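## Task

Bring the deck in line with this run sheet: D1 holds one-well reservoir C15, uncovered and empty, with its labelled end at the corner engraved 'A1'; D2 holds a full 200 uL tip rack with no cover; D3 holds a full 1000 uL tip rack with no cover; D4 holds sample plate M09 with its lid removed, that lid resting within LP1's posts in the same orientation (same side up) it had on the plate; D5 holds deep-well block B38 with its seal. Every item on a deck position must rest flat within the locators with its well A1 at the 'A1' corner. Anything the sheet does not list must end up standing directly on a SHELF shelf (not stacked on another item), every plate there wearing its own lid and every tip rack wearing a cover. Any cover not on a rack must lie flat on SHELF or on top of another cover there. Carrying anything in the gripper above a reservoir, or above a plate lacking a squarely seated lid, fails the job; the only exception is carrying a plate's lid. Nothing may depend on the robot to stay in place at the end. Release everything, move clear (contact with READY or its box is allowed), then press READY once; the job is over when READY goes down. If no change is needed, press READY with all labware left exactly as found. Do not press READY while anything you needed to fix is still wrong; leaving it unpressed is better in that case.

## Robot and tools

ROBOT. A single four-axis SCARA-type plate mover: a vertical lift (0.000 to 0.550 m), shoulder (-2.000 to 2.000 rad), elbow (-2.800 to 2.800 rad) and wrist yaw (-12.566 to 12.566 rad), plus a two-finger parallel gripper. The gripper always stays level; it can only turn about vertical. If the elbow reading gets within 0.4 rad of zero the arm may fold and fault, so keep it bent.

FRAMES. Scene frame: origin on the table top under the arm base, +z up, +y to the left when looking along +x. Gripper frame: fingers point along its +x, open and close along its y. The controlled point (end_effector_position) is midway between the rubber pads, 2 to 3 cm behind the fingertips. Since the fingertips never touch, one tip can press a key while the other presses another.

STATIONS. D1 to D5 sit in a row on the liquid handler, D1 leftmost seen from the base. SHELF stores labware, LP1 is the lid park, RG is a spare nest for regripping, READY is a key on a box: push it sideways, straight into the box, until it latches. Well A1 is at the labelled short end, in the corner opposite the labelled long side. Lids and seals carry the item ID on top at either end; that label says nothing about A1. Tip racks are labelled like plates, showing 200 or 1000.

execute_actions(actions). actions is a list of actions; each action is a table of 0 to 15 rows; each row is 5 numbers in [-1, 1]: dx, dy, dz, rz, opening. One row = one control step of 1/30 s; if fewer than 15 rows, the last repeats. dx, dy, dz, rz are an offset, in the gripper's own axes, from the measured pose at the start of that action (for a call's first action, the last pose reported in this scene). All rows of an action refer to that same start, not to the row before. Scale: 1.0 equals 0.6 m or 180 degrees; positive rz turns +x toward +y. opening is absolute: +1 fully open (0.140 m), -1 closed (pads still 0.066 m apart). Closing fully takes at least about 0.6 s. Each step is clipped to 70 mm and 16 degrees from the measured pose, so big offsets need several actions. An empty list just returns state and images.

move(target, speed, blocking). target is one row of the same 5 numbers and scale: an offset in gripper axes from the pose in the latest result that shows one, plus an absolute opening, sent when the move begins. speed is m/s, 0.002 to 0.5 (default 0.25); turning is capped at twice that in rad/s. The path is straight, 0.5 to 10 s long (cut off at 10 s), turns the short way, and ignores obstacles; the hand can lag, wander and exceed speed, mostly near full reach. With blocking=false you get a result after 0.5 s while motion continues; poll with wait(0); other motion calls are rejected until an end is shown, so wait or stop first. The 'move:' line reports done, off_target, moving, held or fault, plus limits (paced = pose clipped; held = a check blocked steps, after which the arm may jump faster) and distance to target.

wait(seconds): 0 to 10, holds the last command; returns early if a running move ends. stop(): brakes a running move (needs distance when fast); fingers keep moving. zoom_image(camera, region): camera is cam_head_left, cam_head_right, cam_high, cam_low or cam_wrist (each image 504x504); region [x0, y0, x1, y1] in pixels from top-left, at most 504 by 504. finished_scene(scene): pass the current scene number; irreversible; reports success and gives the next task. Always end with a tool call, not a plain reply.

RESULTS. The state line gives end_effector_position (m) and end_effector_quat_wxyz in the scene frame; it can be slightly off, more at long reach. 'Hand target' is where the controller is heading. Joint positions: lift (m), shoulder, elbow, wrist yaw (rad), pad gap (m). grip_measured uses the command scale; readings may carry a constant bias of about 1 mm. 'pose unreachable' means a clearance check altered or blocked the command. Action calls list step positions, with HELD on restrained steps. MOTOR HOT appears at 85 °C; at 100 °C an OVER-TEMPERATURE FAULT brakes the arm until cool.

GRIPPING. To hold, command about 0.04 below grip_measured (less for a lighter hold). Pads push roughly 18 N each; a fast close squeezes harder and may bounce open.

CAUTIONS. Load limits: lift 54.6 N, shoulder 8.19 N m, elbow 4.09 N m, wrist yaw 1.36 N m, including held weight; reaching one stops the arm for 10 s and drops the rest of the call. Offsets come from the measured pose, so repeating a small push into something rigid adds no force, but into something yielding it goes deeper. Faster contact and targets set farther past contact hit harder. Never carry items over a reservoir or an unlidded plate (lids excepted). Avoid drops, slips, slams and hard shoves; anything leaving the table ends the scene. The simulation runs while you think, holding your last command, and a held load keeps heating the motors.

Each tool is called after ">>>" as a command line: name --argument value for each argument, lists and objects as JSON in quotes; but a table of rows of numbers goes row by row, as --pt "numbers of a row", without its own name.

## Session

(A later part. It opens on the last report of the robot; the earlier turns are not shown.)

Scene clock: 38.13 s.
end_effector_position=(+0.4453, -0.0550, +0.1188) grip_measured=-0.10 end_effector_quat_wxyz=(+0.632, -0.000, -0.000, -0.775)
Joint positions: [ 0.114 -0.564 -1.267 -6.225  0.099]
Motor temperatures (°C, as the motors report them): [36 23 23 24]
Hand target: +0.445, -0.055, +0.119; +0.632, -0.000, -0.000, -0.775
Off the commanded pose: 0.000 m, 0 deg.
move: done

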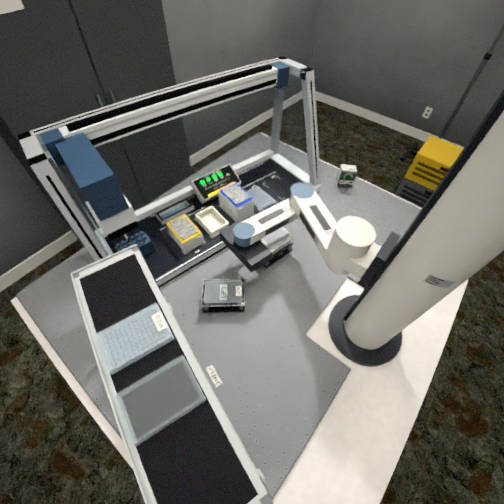

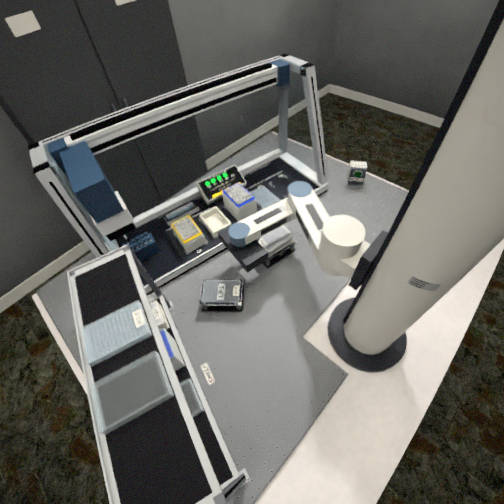

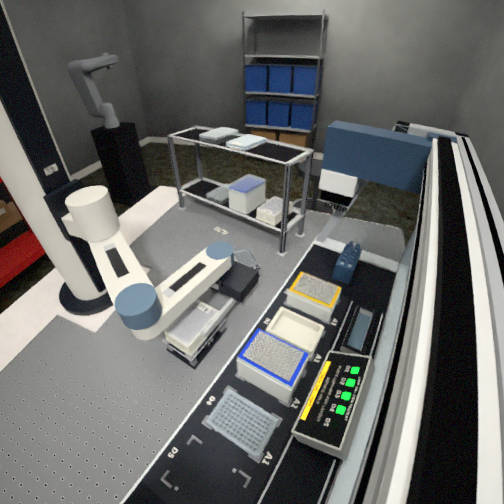

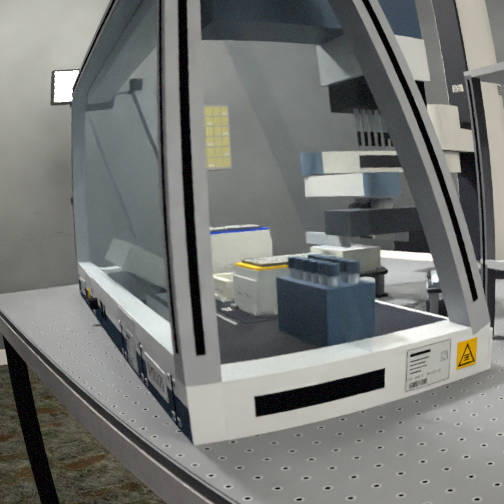

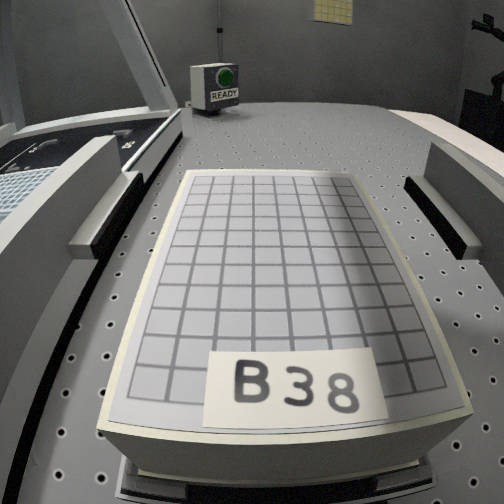

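>>> execute_actions --actions '[[[-0.001,0,-0.005,0,-0.12],[-0.002,0,-0.012,0,-0.15],[-0.0025,0,-0.020,0,-0.18],[-0.0025,0,-0.029,0,-0.22],[-0.0025,0,-0.038,0,-0.26],[-0.0025,0,-0.046,0,-0.30],[-0.0025,0,-0.052,0,-0.35],[-0.0025,0,-0.0553,0,-0.40],[-0.0025,0,-0.0553,0,-0.44],[-0.0025,0,-0.0553,0,-0.47],[-0.0025,0,-0.0553,0,-0.49],[-0.0025,0,-0.0553,0,-0.505],[-0.0025,0,-0.0553,0,-0.52],[-0.0025,0,-0.0553,0,-0.535],[-0.0025,0,-0.0553,0,-0.55]],[[0,0,0,0,-0.565],[0,0,0,0,-0.578],[0,0,0,0,-0.585],[0,0,0,0,-0.585],[0,0,0.002,0,-0.585],[0,0,0.006,0,-0.585],[0,0,0.011,0,-0.585],[0,0,0.017,0,-0.585],[0,0,0.022,0,-0.585],[0,0,0.026,0.005,-0.585],[0.003,0,0.0283,0.015,-0.585],[0.007,0,0.0283,0.028,-0.585],[0.012,0,0.0283,0.043,-0.585],[0.018,0,0.0283,0.06,-0.585],[0.024,0,0.0283,0.077,-0.585]]]'

Scene clock: 39.83 s.
end_effector_position=(+0.4440, -0.0607, +0.1026) grip_measured=-0.53 end_effector_quat_wxyz=(+0.686, -0.000, -0.000, -0.727)
Joint positions: [ 0.098 -0.594 -1.166 -6.152  0.083]
Motor temperatures (°C, as the motors report them): [36 23 23 24]
Hand target: +0.442, -0.066, +0.103; +0.719, -0.000, -0.000, -0.696
Off the commanded pose: 0.007 m, 6 deg.
Step readings (end_effector_position; steps 1 to 15: 1st action; 16 to 30: 2nd action):
0: (+0.4453, -0.0550, +0.1188)
1: (+0.4453, -0.0550, +0.1188)
2: (+0.4454, -0.0547, +0.1173)
4: (+0.4456, -0.0539, +0.1100)
8: (+0.4456, -0.0536, +0.0916)
15: (+0.4456, -0.0536, +0.0856)
16: (+0.4456, -0.0536, +0.0856)
17: (+0.4456, -0.0536, +0.0856)
19: (+0.4456, -0.0536, +0.0856)
23: (+0.4456, -0.0536, +0.0912)
30: end_effector_position above

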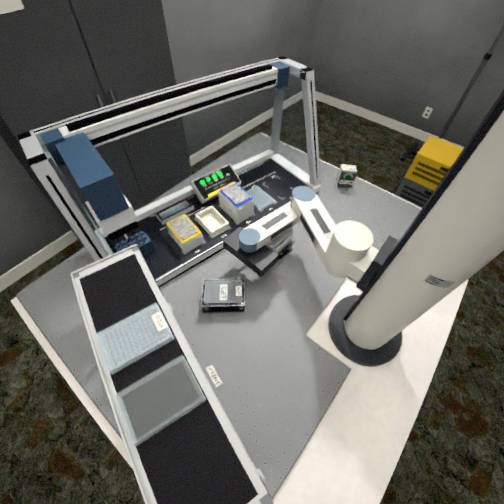

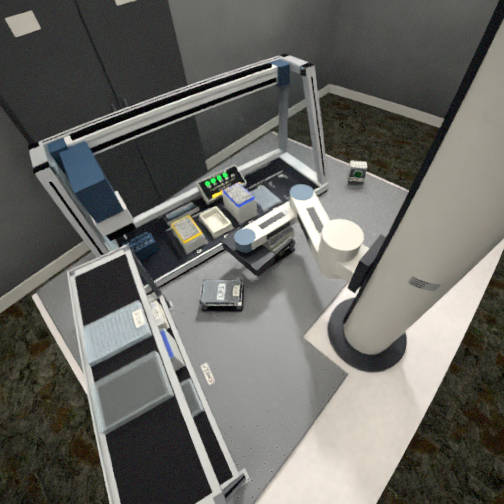

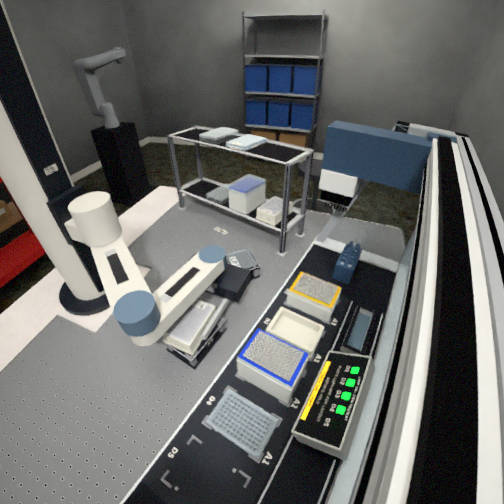

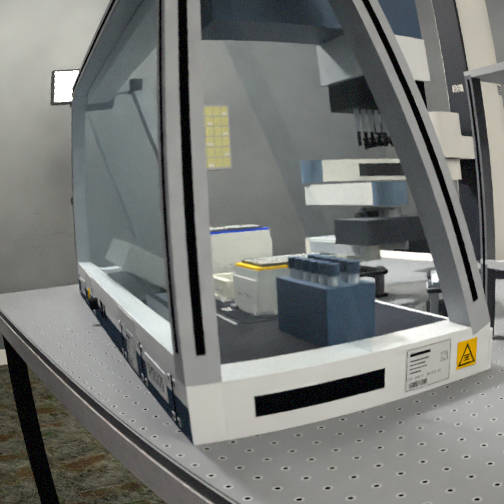

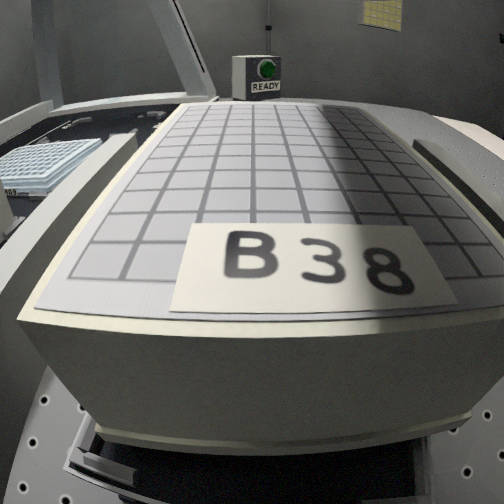

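>>> move --target '[0.4111, 0.062, -0.003, 0.3396, -0.585]' --speed 0.5

Scene clock: 41.93 s.
end_effector_position=(+0.4670, -0.3096, +0.1008) grip_measured=-0.53 end_effector_quat_wxyz=(+0.961, -0.000, -0.000, -0.278)
Joint positions: [ 0.096 -1.799 -1.184 -3.862  0.083]
Motor temperatures (°C, as the motors report them): [36 23 23 24]
Hand target: +0.467, -0.309, +0.101; +0.961, -0.000, -0.000, -0.277
Off the commanded pose: 0.001 m, 0 deg.
move: done

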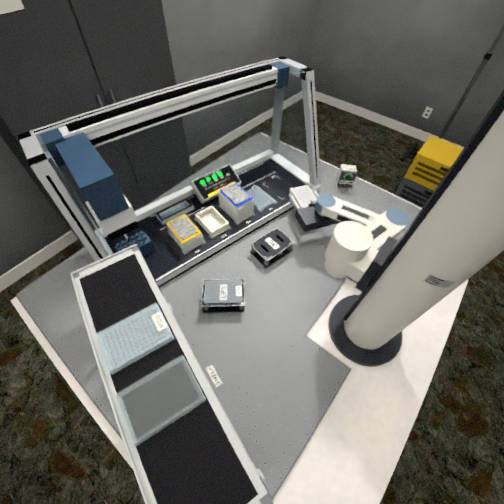

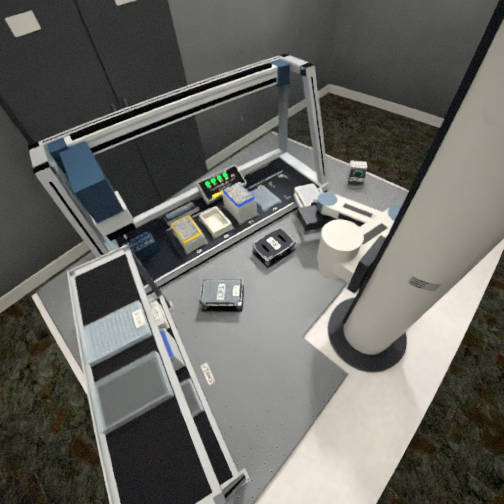

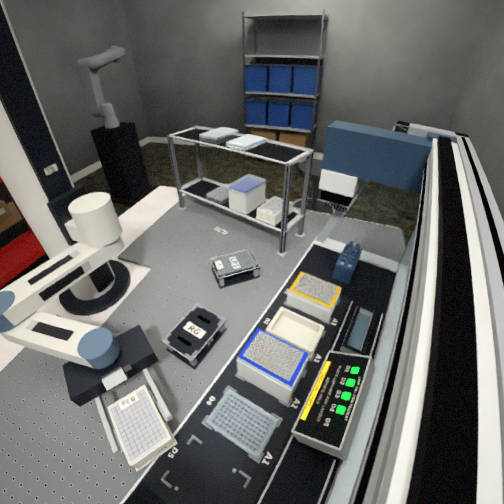

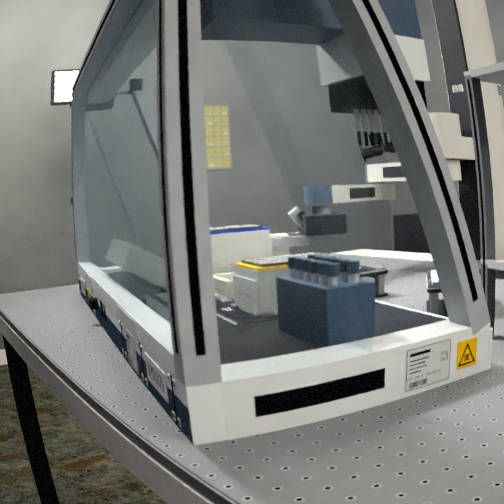

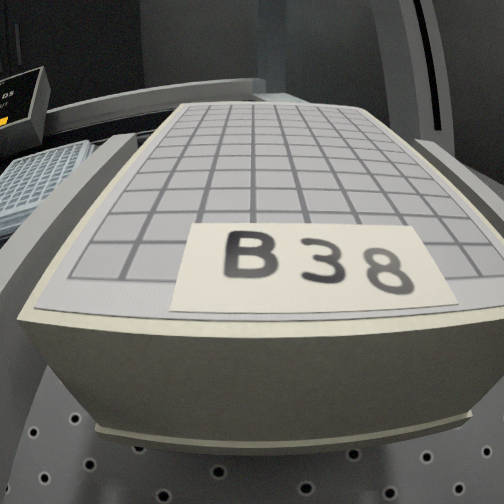

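>>> move --target '[0.2418, 0.0892, -0.0012, 0.1116, -0.585]' --speed 0.4

Scene clock: 43.07 s.
end_effector_position=(+0.6184, -0.3415, +0.1000) grip_measured=-0.53 end_effector_quat_wxyz=(+0.994, -0.000, -0.000, -0.106)
Joint positions: [ 0.095 -1.318 -1.995 -3.182  0.083]
Motor temperatures (°C, as the motors report them): [36 23 23 24]
Hand target: +0.618, -0.342, +0.100; +0.994, -0.000, -0.000, -0.106
Off the commanded pose: 0.000 m, 0 deg.
move: done

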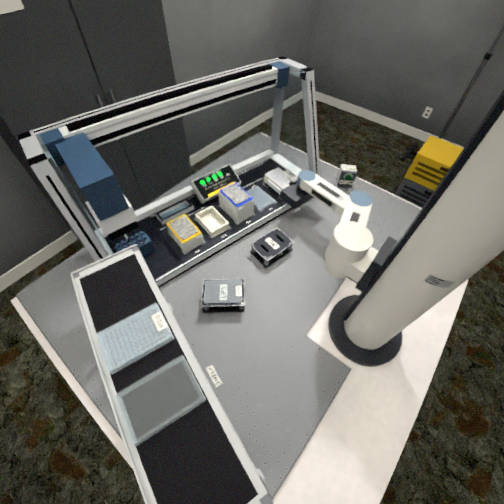

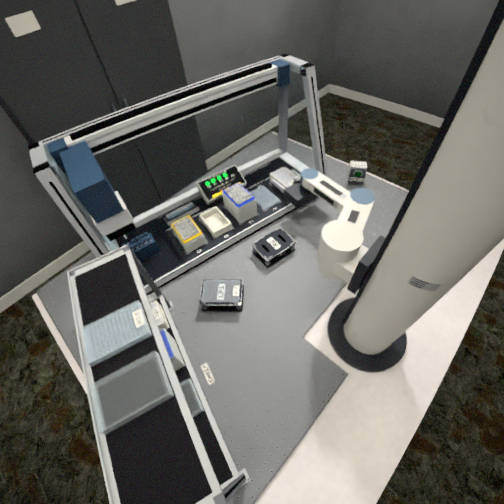

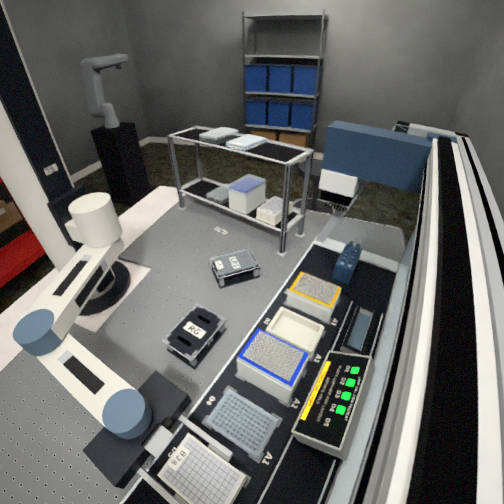

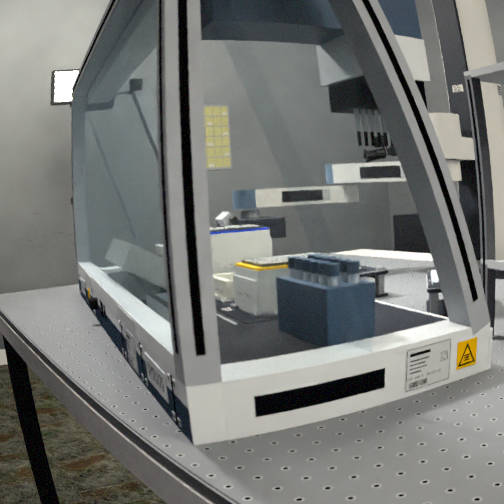

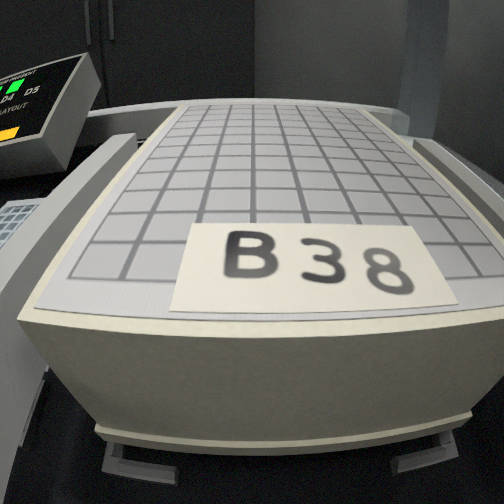

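>>> execute_actions --actions '[[[0,-0.0002,-0.003,0,-0.585],[0,-0.0003,-0.007,0,-0.585],[0,-0.0003,-0.011,0,-0.585],[0,-0.0003,-0.015,0,-0.585],[0,-0.0003,-0.0185,0,-0.585],[0,-0.0003,-0.0215,0,-0.585],[0,-0.0003,-0.024,0,-0.585],[0,-0.0003,-0.0257,0,-0.585],[0,-0.0003,-0.027,0,-0.585],[0,-0.0003,-0.0277,0,-0.585],[0,-0.0003,-0.0277,0,-0.585],[0,-0.0003,-0.0277,0,-0.55],[0,-0.0003,-0.0277,0,-0.50],[0,-0.0003,-0.0277,0,-0.40],[0,-0.0003,-0.0277,0,-0.06]]]'

>>> move --target '[-0.175, 0, 0.005, 0, -0.06]' --speed 0.4

Scene clock: 44.10 s.
end_effector_position=(+0.6184, -0.3416, +0.0834) grip_measured=-0.35 end_effector_quat_wxyz=(+0.994, -0.000, -0.000, -0.106)
Joint positions: [ 0.078 -1.318 -1.996 -3.182  0.09 ]
Motor temperatures (°C, as the motors report them): [36 23 23 24]
Hand target: +0.618, -0.342, +0.083; +0.994, -0.000, -0.000, -0.106
Off the commanded pose: 0.000 m, 0 deg.
Step readings (end_effector_position):
0: (+0.6184, -0.3415, +0.1000)
1: (+0.6184, -0.3415, +0.0999)
2: (+0.6184, -0.3415, +0.0986)
4: (+0.6184, -0.3416, +0.0941)
8: (+0.6184, -0.3416, +0.0858)
15: end_effector_position above

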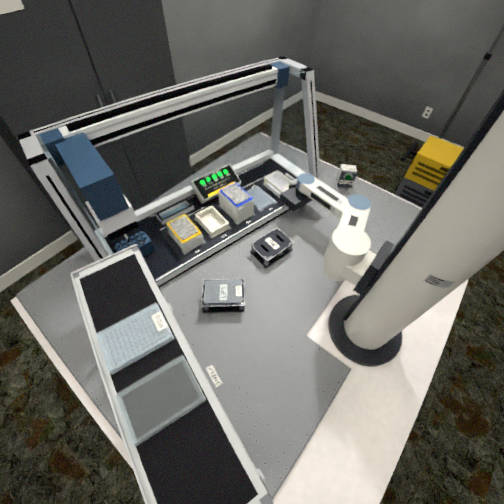

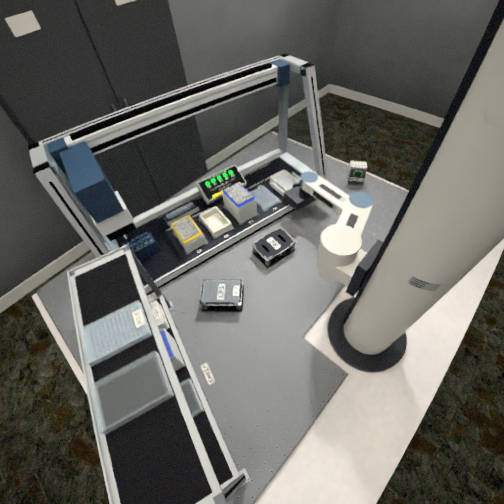

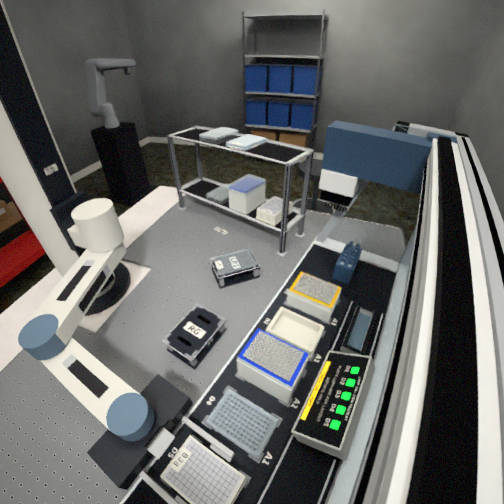

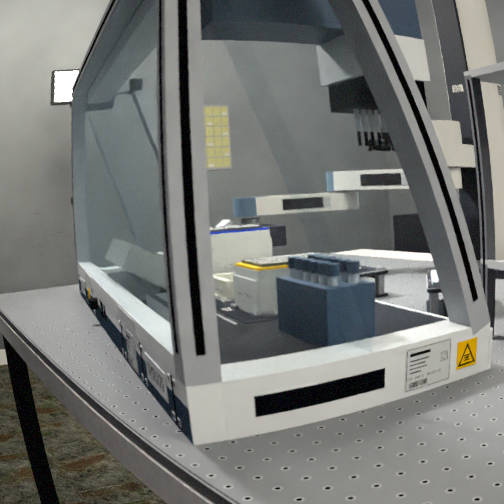

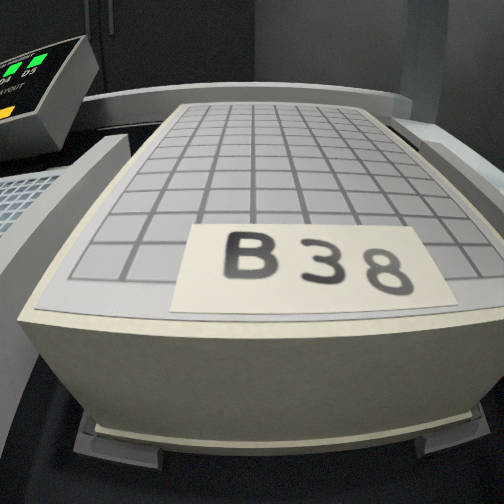

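Scene clock: 44.93 s.
end_effector_position=(+0.5157, -0.3198, +0.0864) grip_measured=-0.06 end_effector_quat_wxyz=(+0.994, -0.000, -0.000, -0.106)
Joint positions: [ 0.081 -1.699 -1.495 -3.302  0.101]
Motor temperatures (°C, as the motors report them): [36 23 23 24]
Hand target: +0.516, -0.320, +0.086; +0.994, -0.000, -0.000, -0.106
Off the commanded pose: 0.000 m, 0 deg.
move: done

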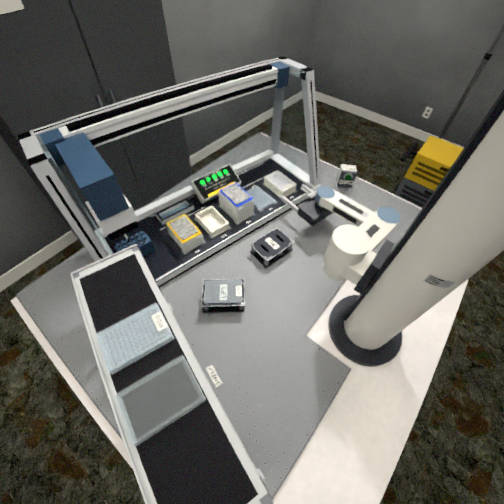

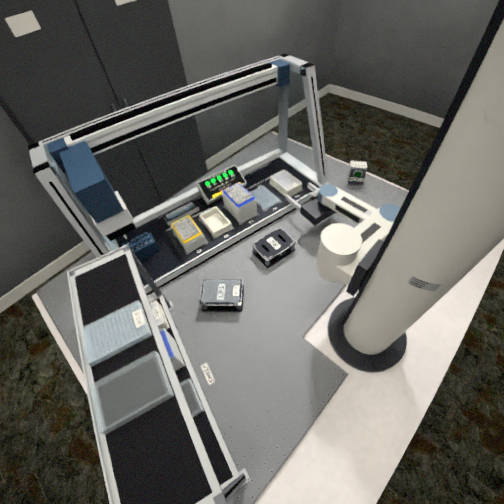

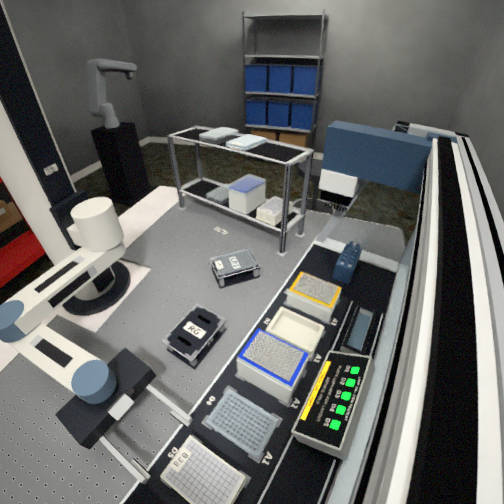

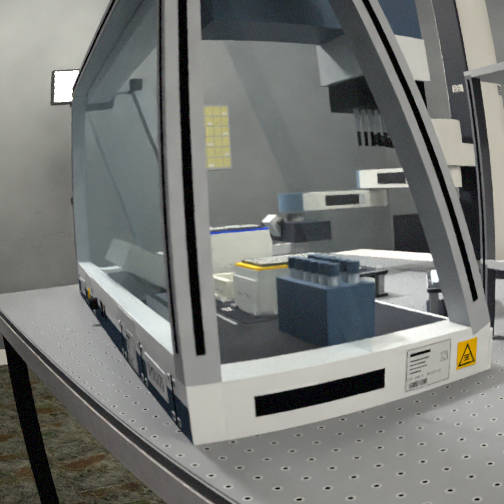

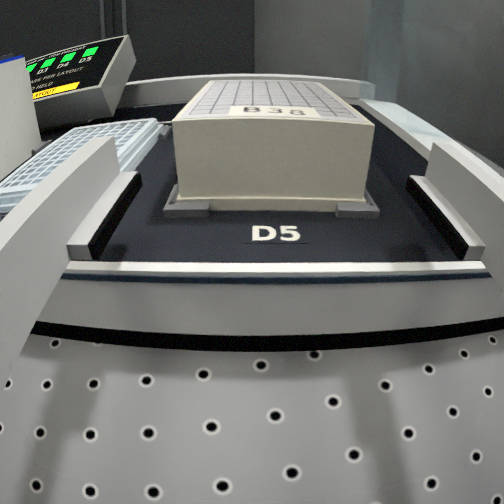

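>>> execute_actions --actions '[]'

Scene clock: 45.93 s.
end_effector_position=(+0.5157, -0.3197, +0.0864) grip_measured=-0.06 end_effector_quat_wxyz=(+0.994, -0.000, -0.000, -0.106)
Joint positions: [ 0.081 -1.699 -1.495 -3.302  0.101]
Motor temperatures (°C, as the motors report them): [36 23 23 24]
Hand target: +0.516, -0.320, +0.086; +0.994, -0.000, -0.000, -0.106
Off the commanded pose: 0.000 m, 0 deg.

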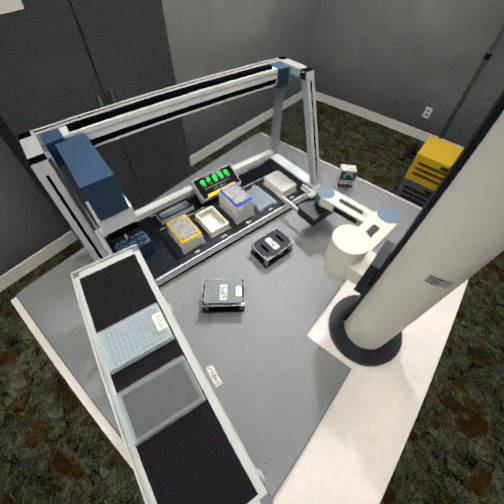

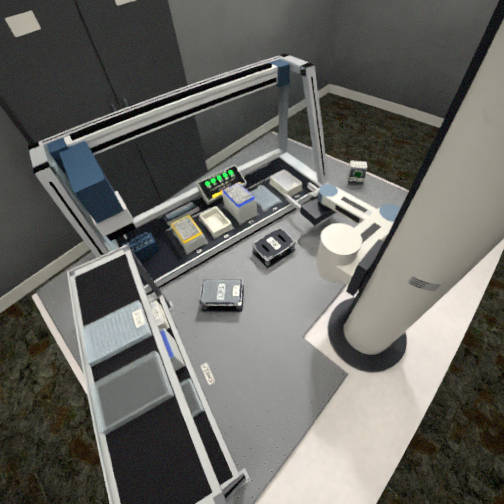

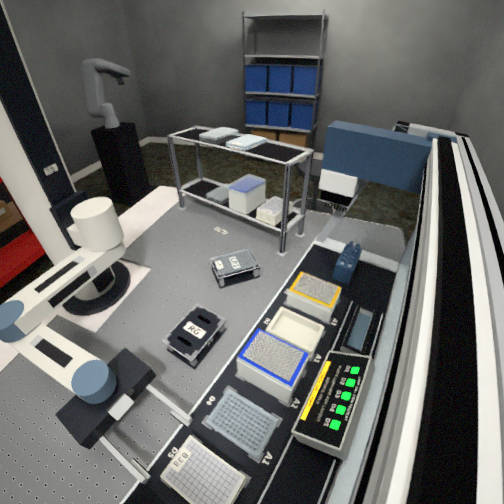

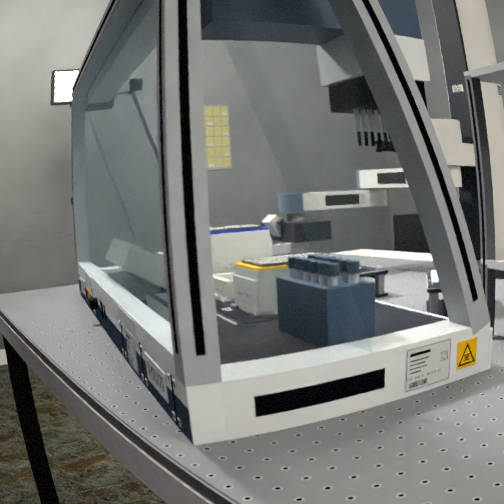

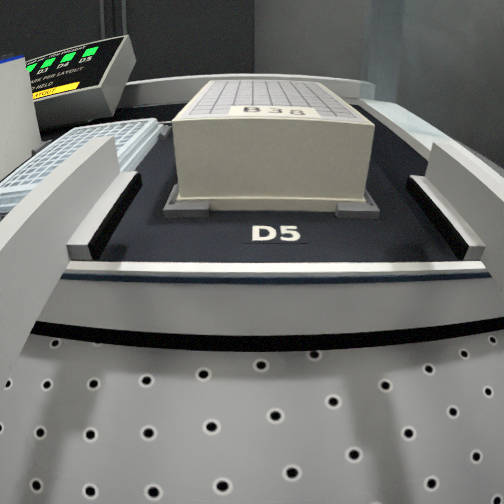

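>>> move --target '[0, 0.62, 0, 0, -0.06]' --speed 0.5

Scene clock: 47.77 s.
end_effector_position=(+0.5937, +0.0443, +0.0864) grip_measured=-0.06 end_effector_quat_wxyz=(+0.994, -0.000, -0.000, -0.106)
Joint positions: [ 0.081 -0.61  -1.181 -4.705  0.101]
Motor temperatures (°C, as the motors report them): [36 23 23 24]
Hand target: +0.594, +0.044, +0.086; +0.994, -0.000, -0.000, -0.106
Off the commanded pose: 0.000 m, 0 deg.
move: done; limits=paced

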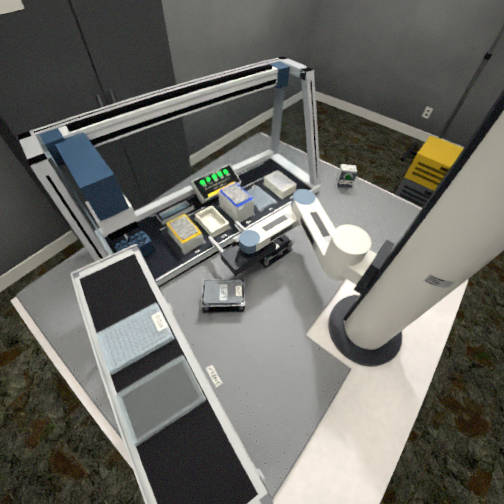

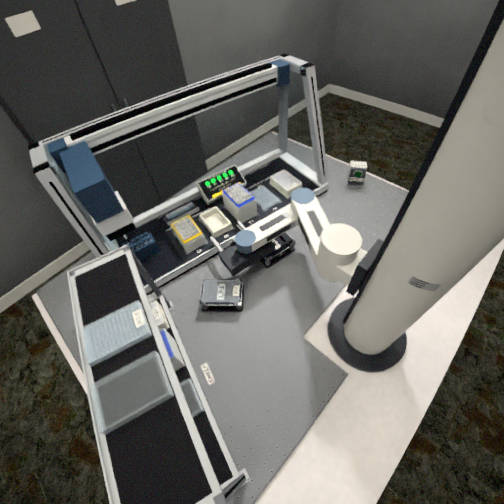

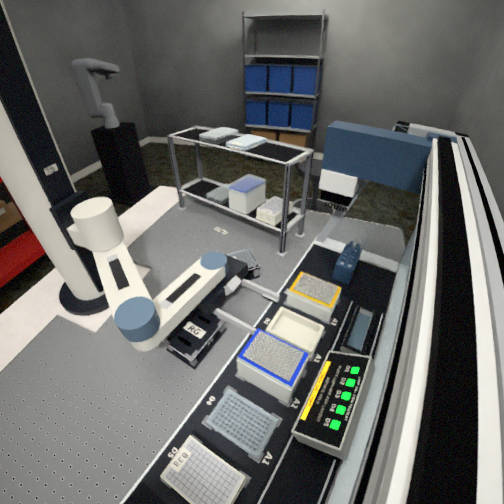

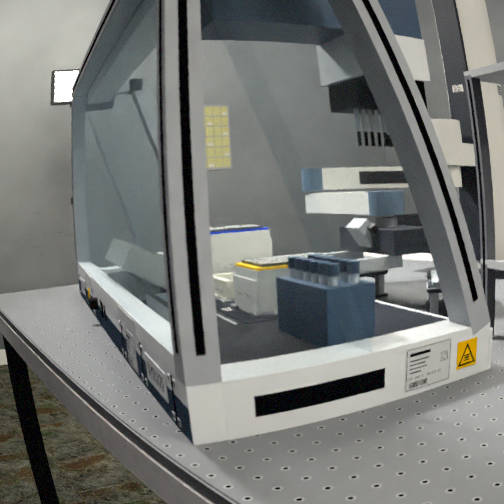

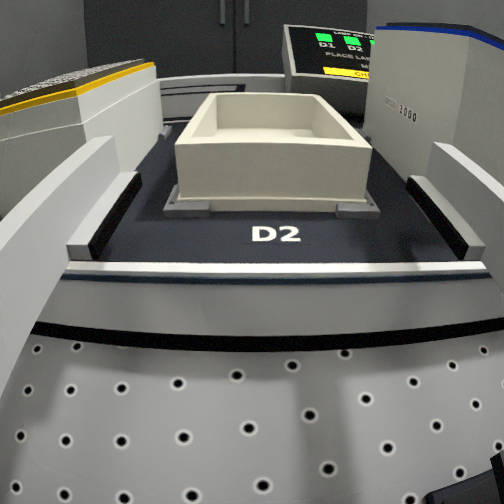

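>>> zoom_image --camera "cam_wrist" --region '[150, 80, 400, 260]'

Region (150, 80, 400, 260) of cam_wrist's 504x504 image, scaled by 2.016, with more detail than that image has; it fills the top 363 rows of this view, and the rest is white.

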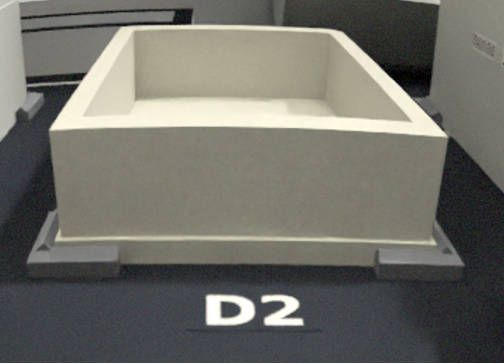

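>>> zoom_image --camera "cam_high" --region '[140, 240, 360, 400]'

>>> zoom_image --camera "cam_wrist" --region '[0, 40, 200, 240]'

Region (140, 240, 360, 400) of cam_high's 504x504 image, scaled by 2.291, with more detail than that image has; it fills the top 367 rows of this view, and the rest is white.

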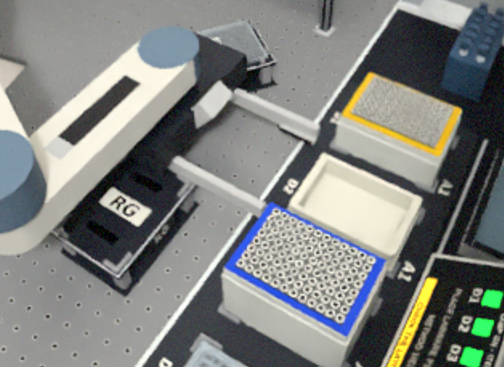

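Region (0, 40, 200, 240) of cam_wrist's 504x504 image, scaled by 2.520, with more detail than that image has.

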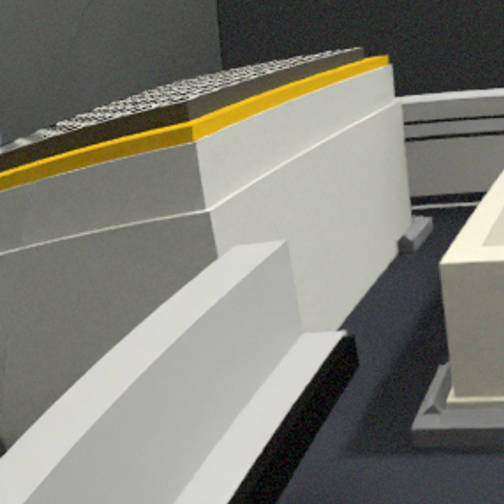

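>>> execute_actions --actions '[[[0.02,0,-0.001,0,-0.06],[0.045,0,-0.002,0,-0.06],[0.07,0,-0.003,0,-0.06],[0.095,0,-0.004,0,-0.06],[0.12,0,-0.005,0,-0.06],[0.14,0,-0.005,0,-0.06],[0.155,0,-0.005,0,-0.06],[0.166,0,-0.005,0,-0.06],[0.172,0,-0.005,0,-0.06],[0.175,0,-0.005,0,-0.06],[0.175,0,-0.005,0,-0.12],[0.175,0,-0.005,0,-0.2],[0.175,0,-0.005,0,-0.28],[0.175,0,-0.005,0,-0.35],[0.175,0,-0.005,0,-0.4]]]'

Scene clock: 51.47 s.
end_effector_position=(+0.6962, +0.0222, +0.0834) grip_measured=-0.37 end_effector_quat_wxyz=(+0.994, -0.000, -0.000, -0.106)
Joint positions: [ 0.078 -0.529 -1.678 -4.289  0.089]
Motor temperatures (°C, as the motors report them): [36 23 23 24]
Hand target: +0.696, +0.022, +0.083; +0.994, -0.000, -0.000, -0.106
Off the commanded pose: 0.000 m, 0 deg.
Step readings (end_effector_position):
0: (+0.5937, +0.0443, +0.0864)
1: (+0.5939, +0.0443, +0.0864)
2: (+0.5967, +0.0438, +0.0862)
4: (+0.6114, +0.0397, +0.0855)
8: (+0.6553, +0.0214, +0.0836)
15: end_effector_position above

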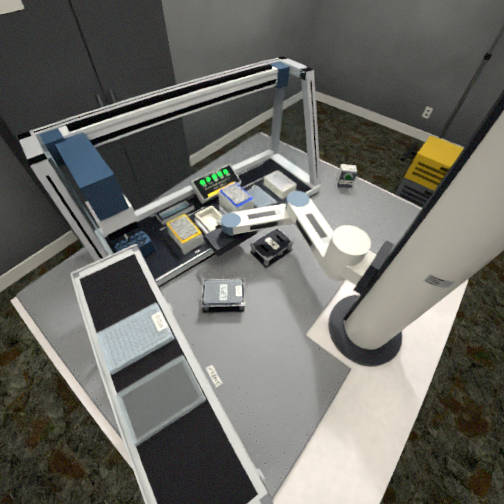

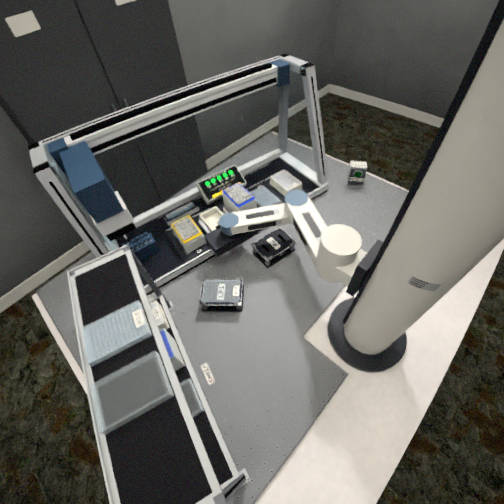

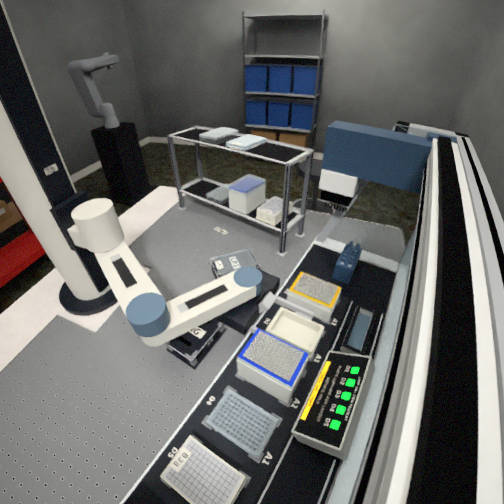

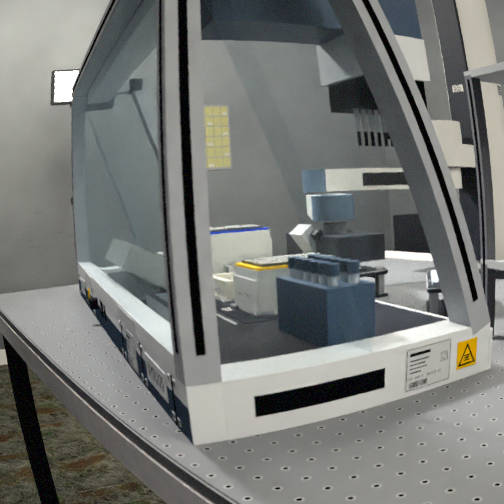

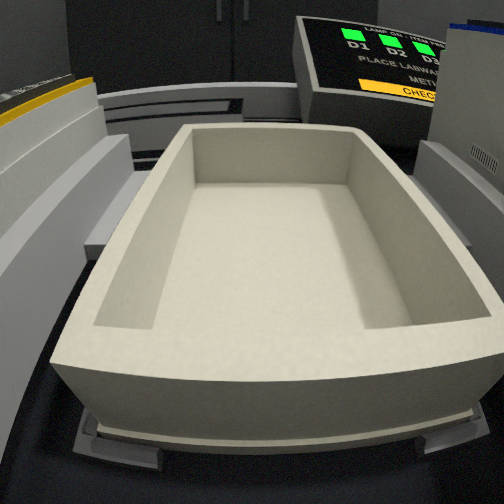

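>>> execute_actions --actions '[[[0,0,0,0,-0.46],[0,0,0,0,-0.5],[0,0,0,0,-0.53],[0,0,0,0,-0.555],[0,0,0,0,-0.575],[0,0,0,0,-0.585],[0,0,0,0,-0.585],[0,0,0,0,-0.585],[0,0,0.004,0,-0.585],[0,0,0.01,0,-0.585],[0,0,0.017,0,-0.585],[0,0,0.024,0,-0.585],[0,0,0.029,0,-0.585],[-0.005,0,0.031,0,-0.585],[-0.015,0,0.031,0,-0.585]]]'

Scene clock: 52.70 s.
end_effector_position=(+0.6955, +0.0223, +0.1012) grip_measured=-0.53 end_effector_quat_wxyz=(+0.994, -0.000, -0.000, -0.106)
Joint positions: [ 0.096 -0.53  -1.674 -4.292  0.083]
Motor temperatures (°C, as the motors report them): [36 23 23 24]
Hand target: +0.688, +0.024, +0.102; +0.994, -0.000, -0.000, -0.106
Off the commanded pose: 0.008 m, 0 deg.
Step readings (end_effector_position):
0: (+0.6963, +0.0222, +0.0834)
1: (+0.6963, +0.0222, +0.0834)
2: (+0.6962, +0.0223, +0.0834)
4: (+0.6962, +0.0223, +0.0834)
8: (+0.6962, +0.0223, +0.0834)
15: end_effector_position above

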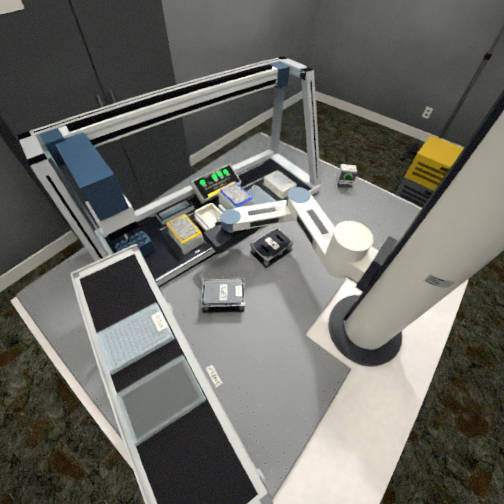

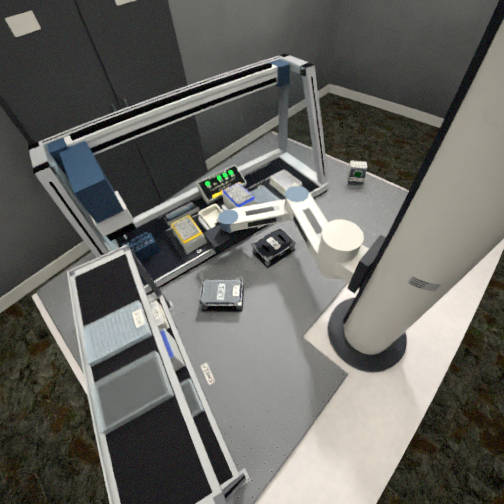

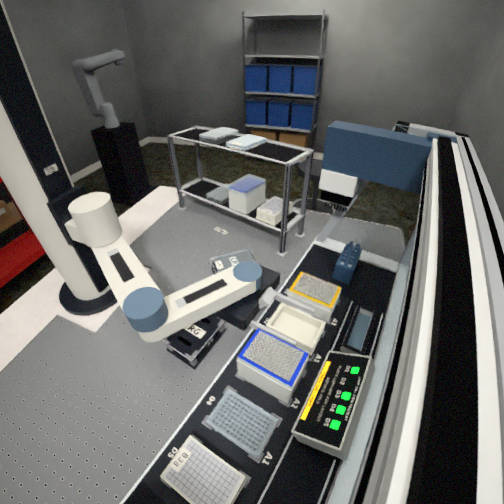

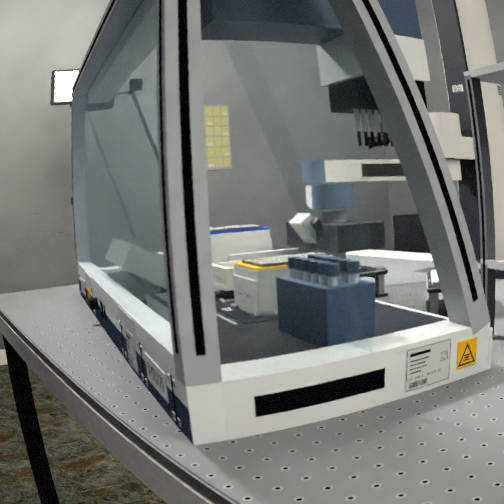

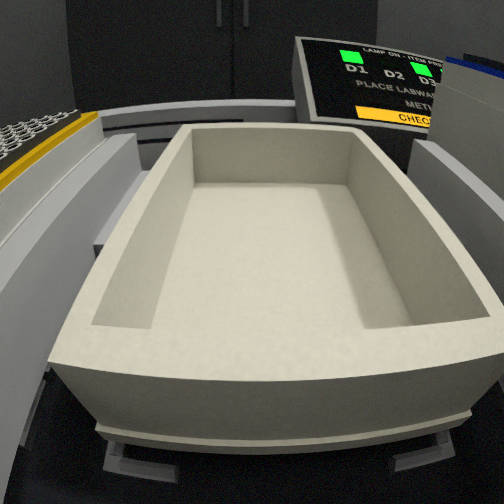

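>>> zoom_image --camera "cam_head_right" --region '[235, 215, 315, 275]'

Region (235, 215, 315, 275) of cam_head_right's 504x504 image, scaled by 6.300, with more detail than that image has; it fills the top 378 rows of this view, and the rest is white.

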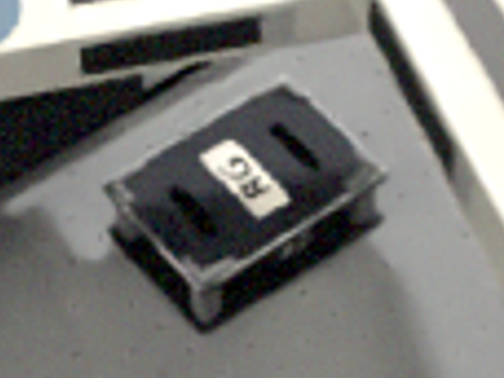

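>>> execute_actions --actions '[[[-0.03,0,0.0013,0,-0.585],[-0.047,0,0.0013,0,-0.585],[-0.064,0,0.0013,0,-0.585],[-0.081,0,0.0013,0,-0.585],[-0.098,0,0.0013,0,-0.585],[-0.115,0,0.0013,0,-0.585],[-0.132,0,0.0013,0,-0.585],[-0.149,0,0.0013,0,-0.585],[-0.166,-0.004,0.0013,0,-0.585],[-0.183,-0.009,0.0013,0,-0.585],[-0.2,-0.015,0.0013,0,-0.585],[-0.217,-0.023,0.0013,0,-0.585],[-0.234,-0.033,0.0013,0,-0.585],[-0.25,-0.045,0.0013,0,-0.585],[-0.265,-0.06,0.0013,0,-0.585]]]'

Scene clock: 54.77 s.
end_effector_position=(+0.5677, +0.0342, +0.1020) grip_measured=-0.53 end_effector_quat_wxyz=(+0.995, -0.000, -0.000, -0.105)
Joint positions: [ 0.097 -0.67  -1.052 -4.77   0.083]
Motor temperatures (°C, as the motors report them): [36 23 23 24]
Hand target: +0.541, +0.023, +0.102; +0.994, -0.000, -0.000, -0.106
Off the commanded pose: 0.038 m, 0 deg.
Step readings (end_effector_position):
0: (+0.6879, +0.0243, +0.1020)
1: (+0.6877, +0.0242, +0.1020)
2: (+0.6855, +0.0245, +0.1020)
4: (+0.6735, +0.0270, +0.1020)
8: (+0.6378, +0.0362, +0.1020)
15: end_effector_position above

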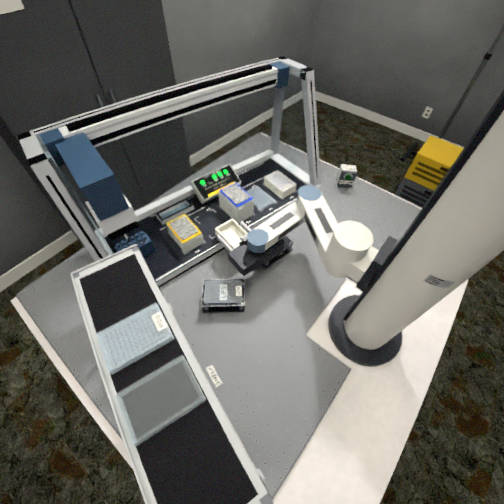

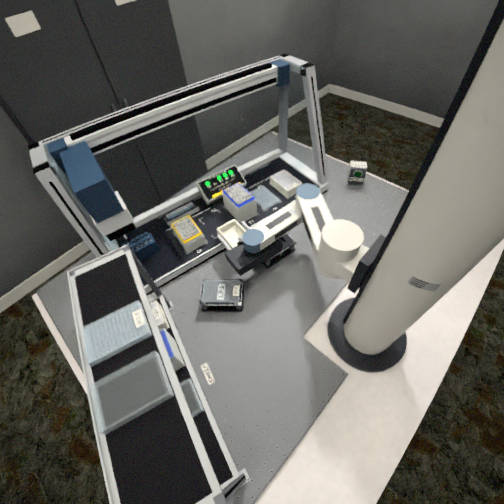

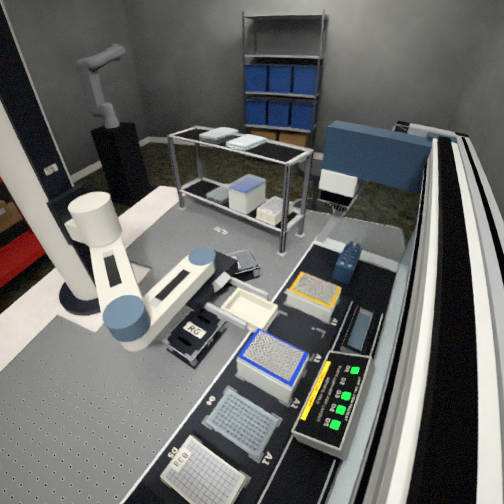

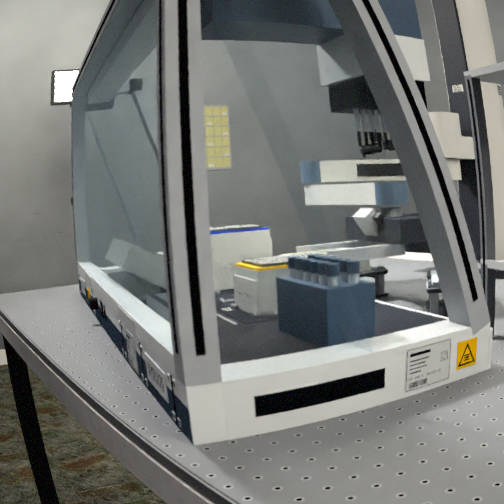

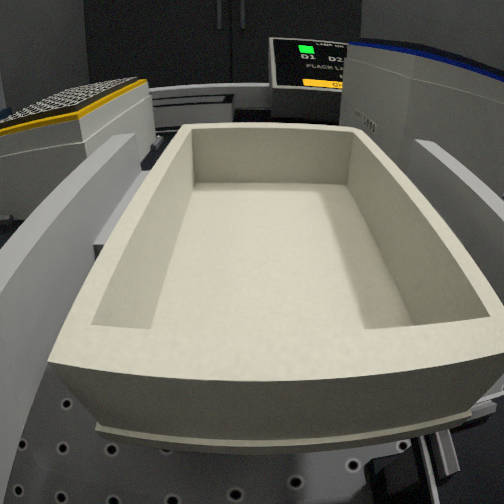

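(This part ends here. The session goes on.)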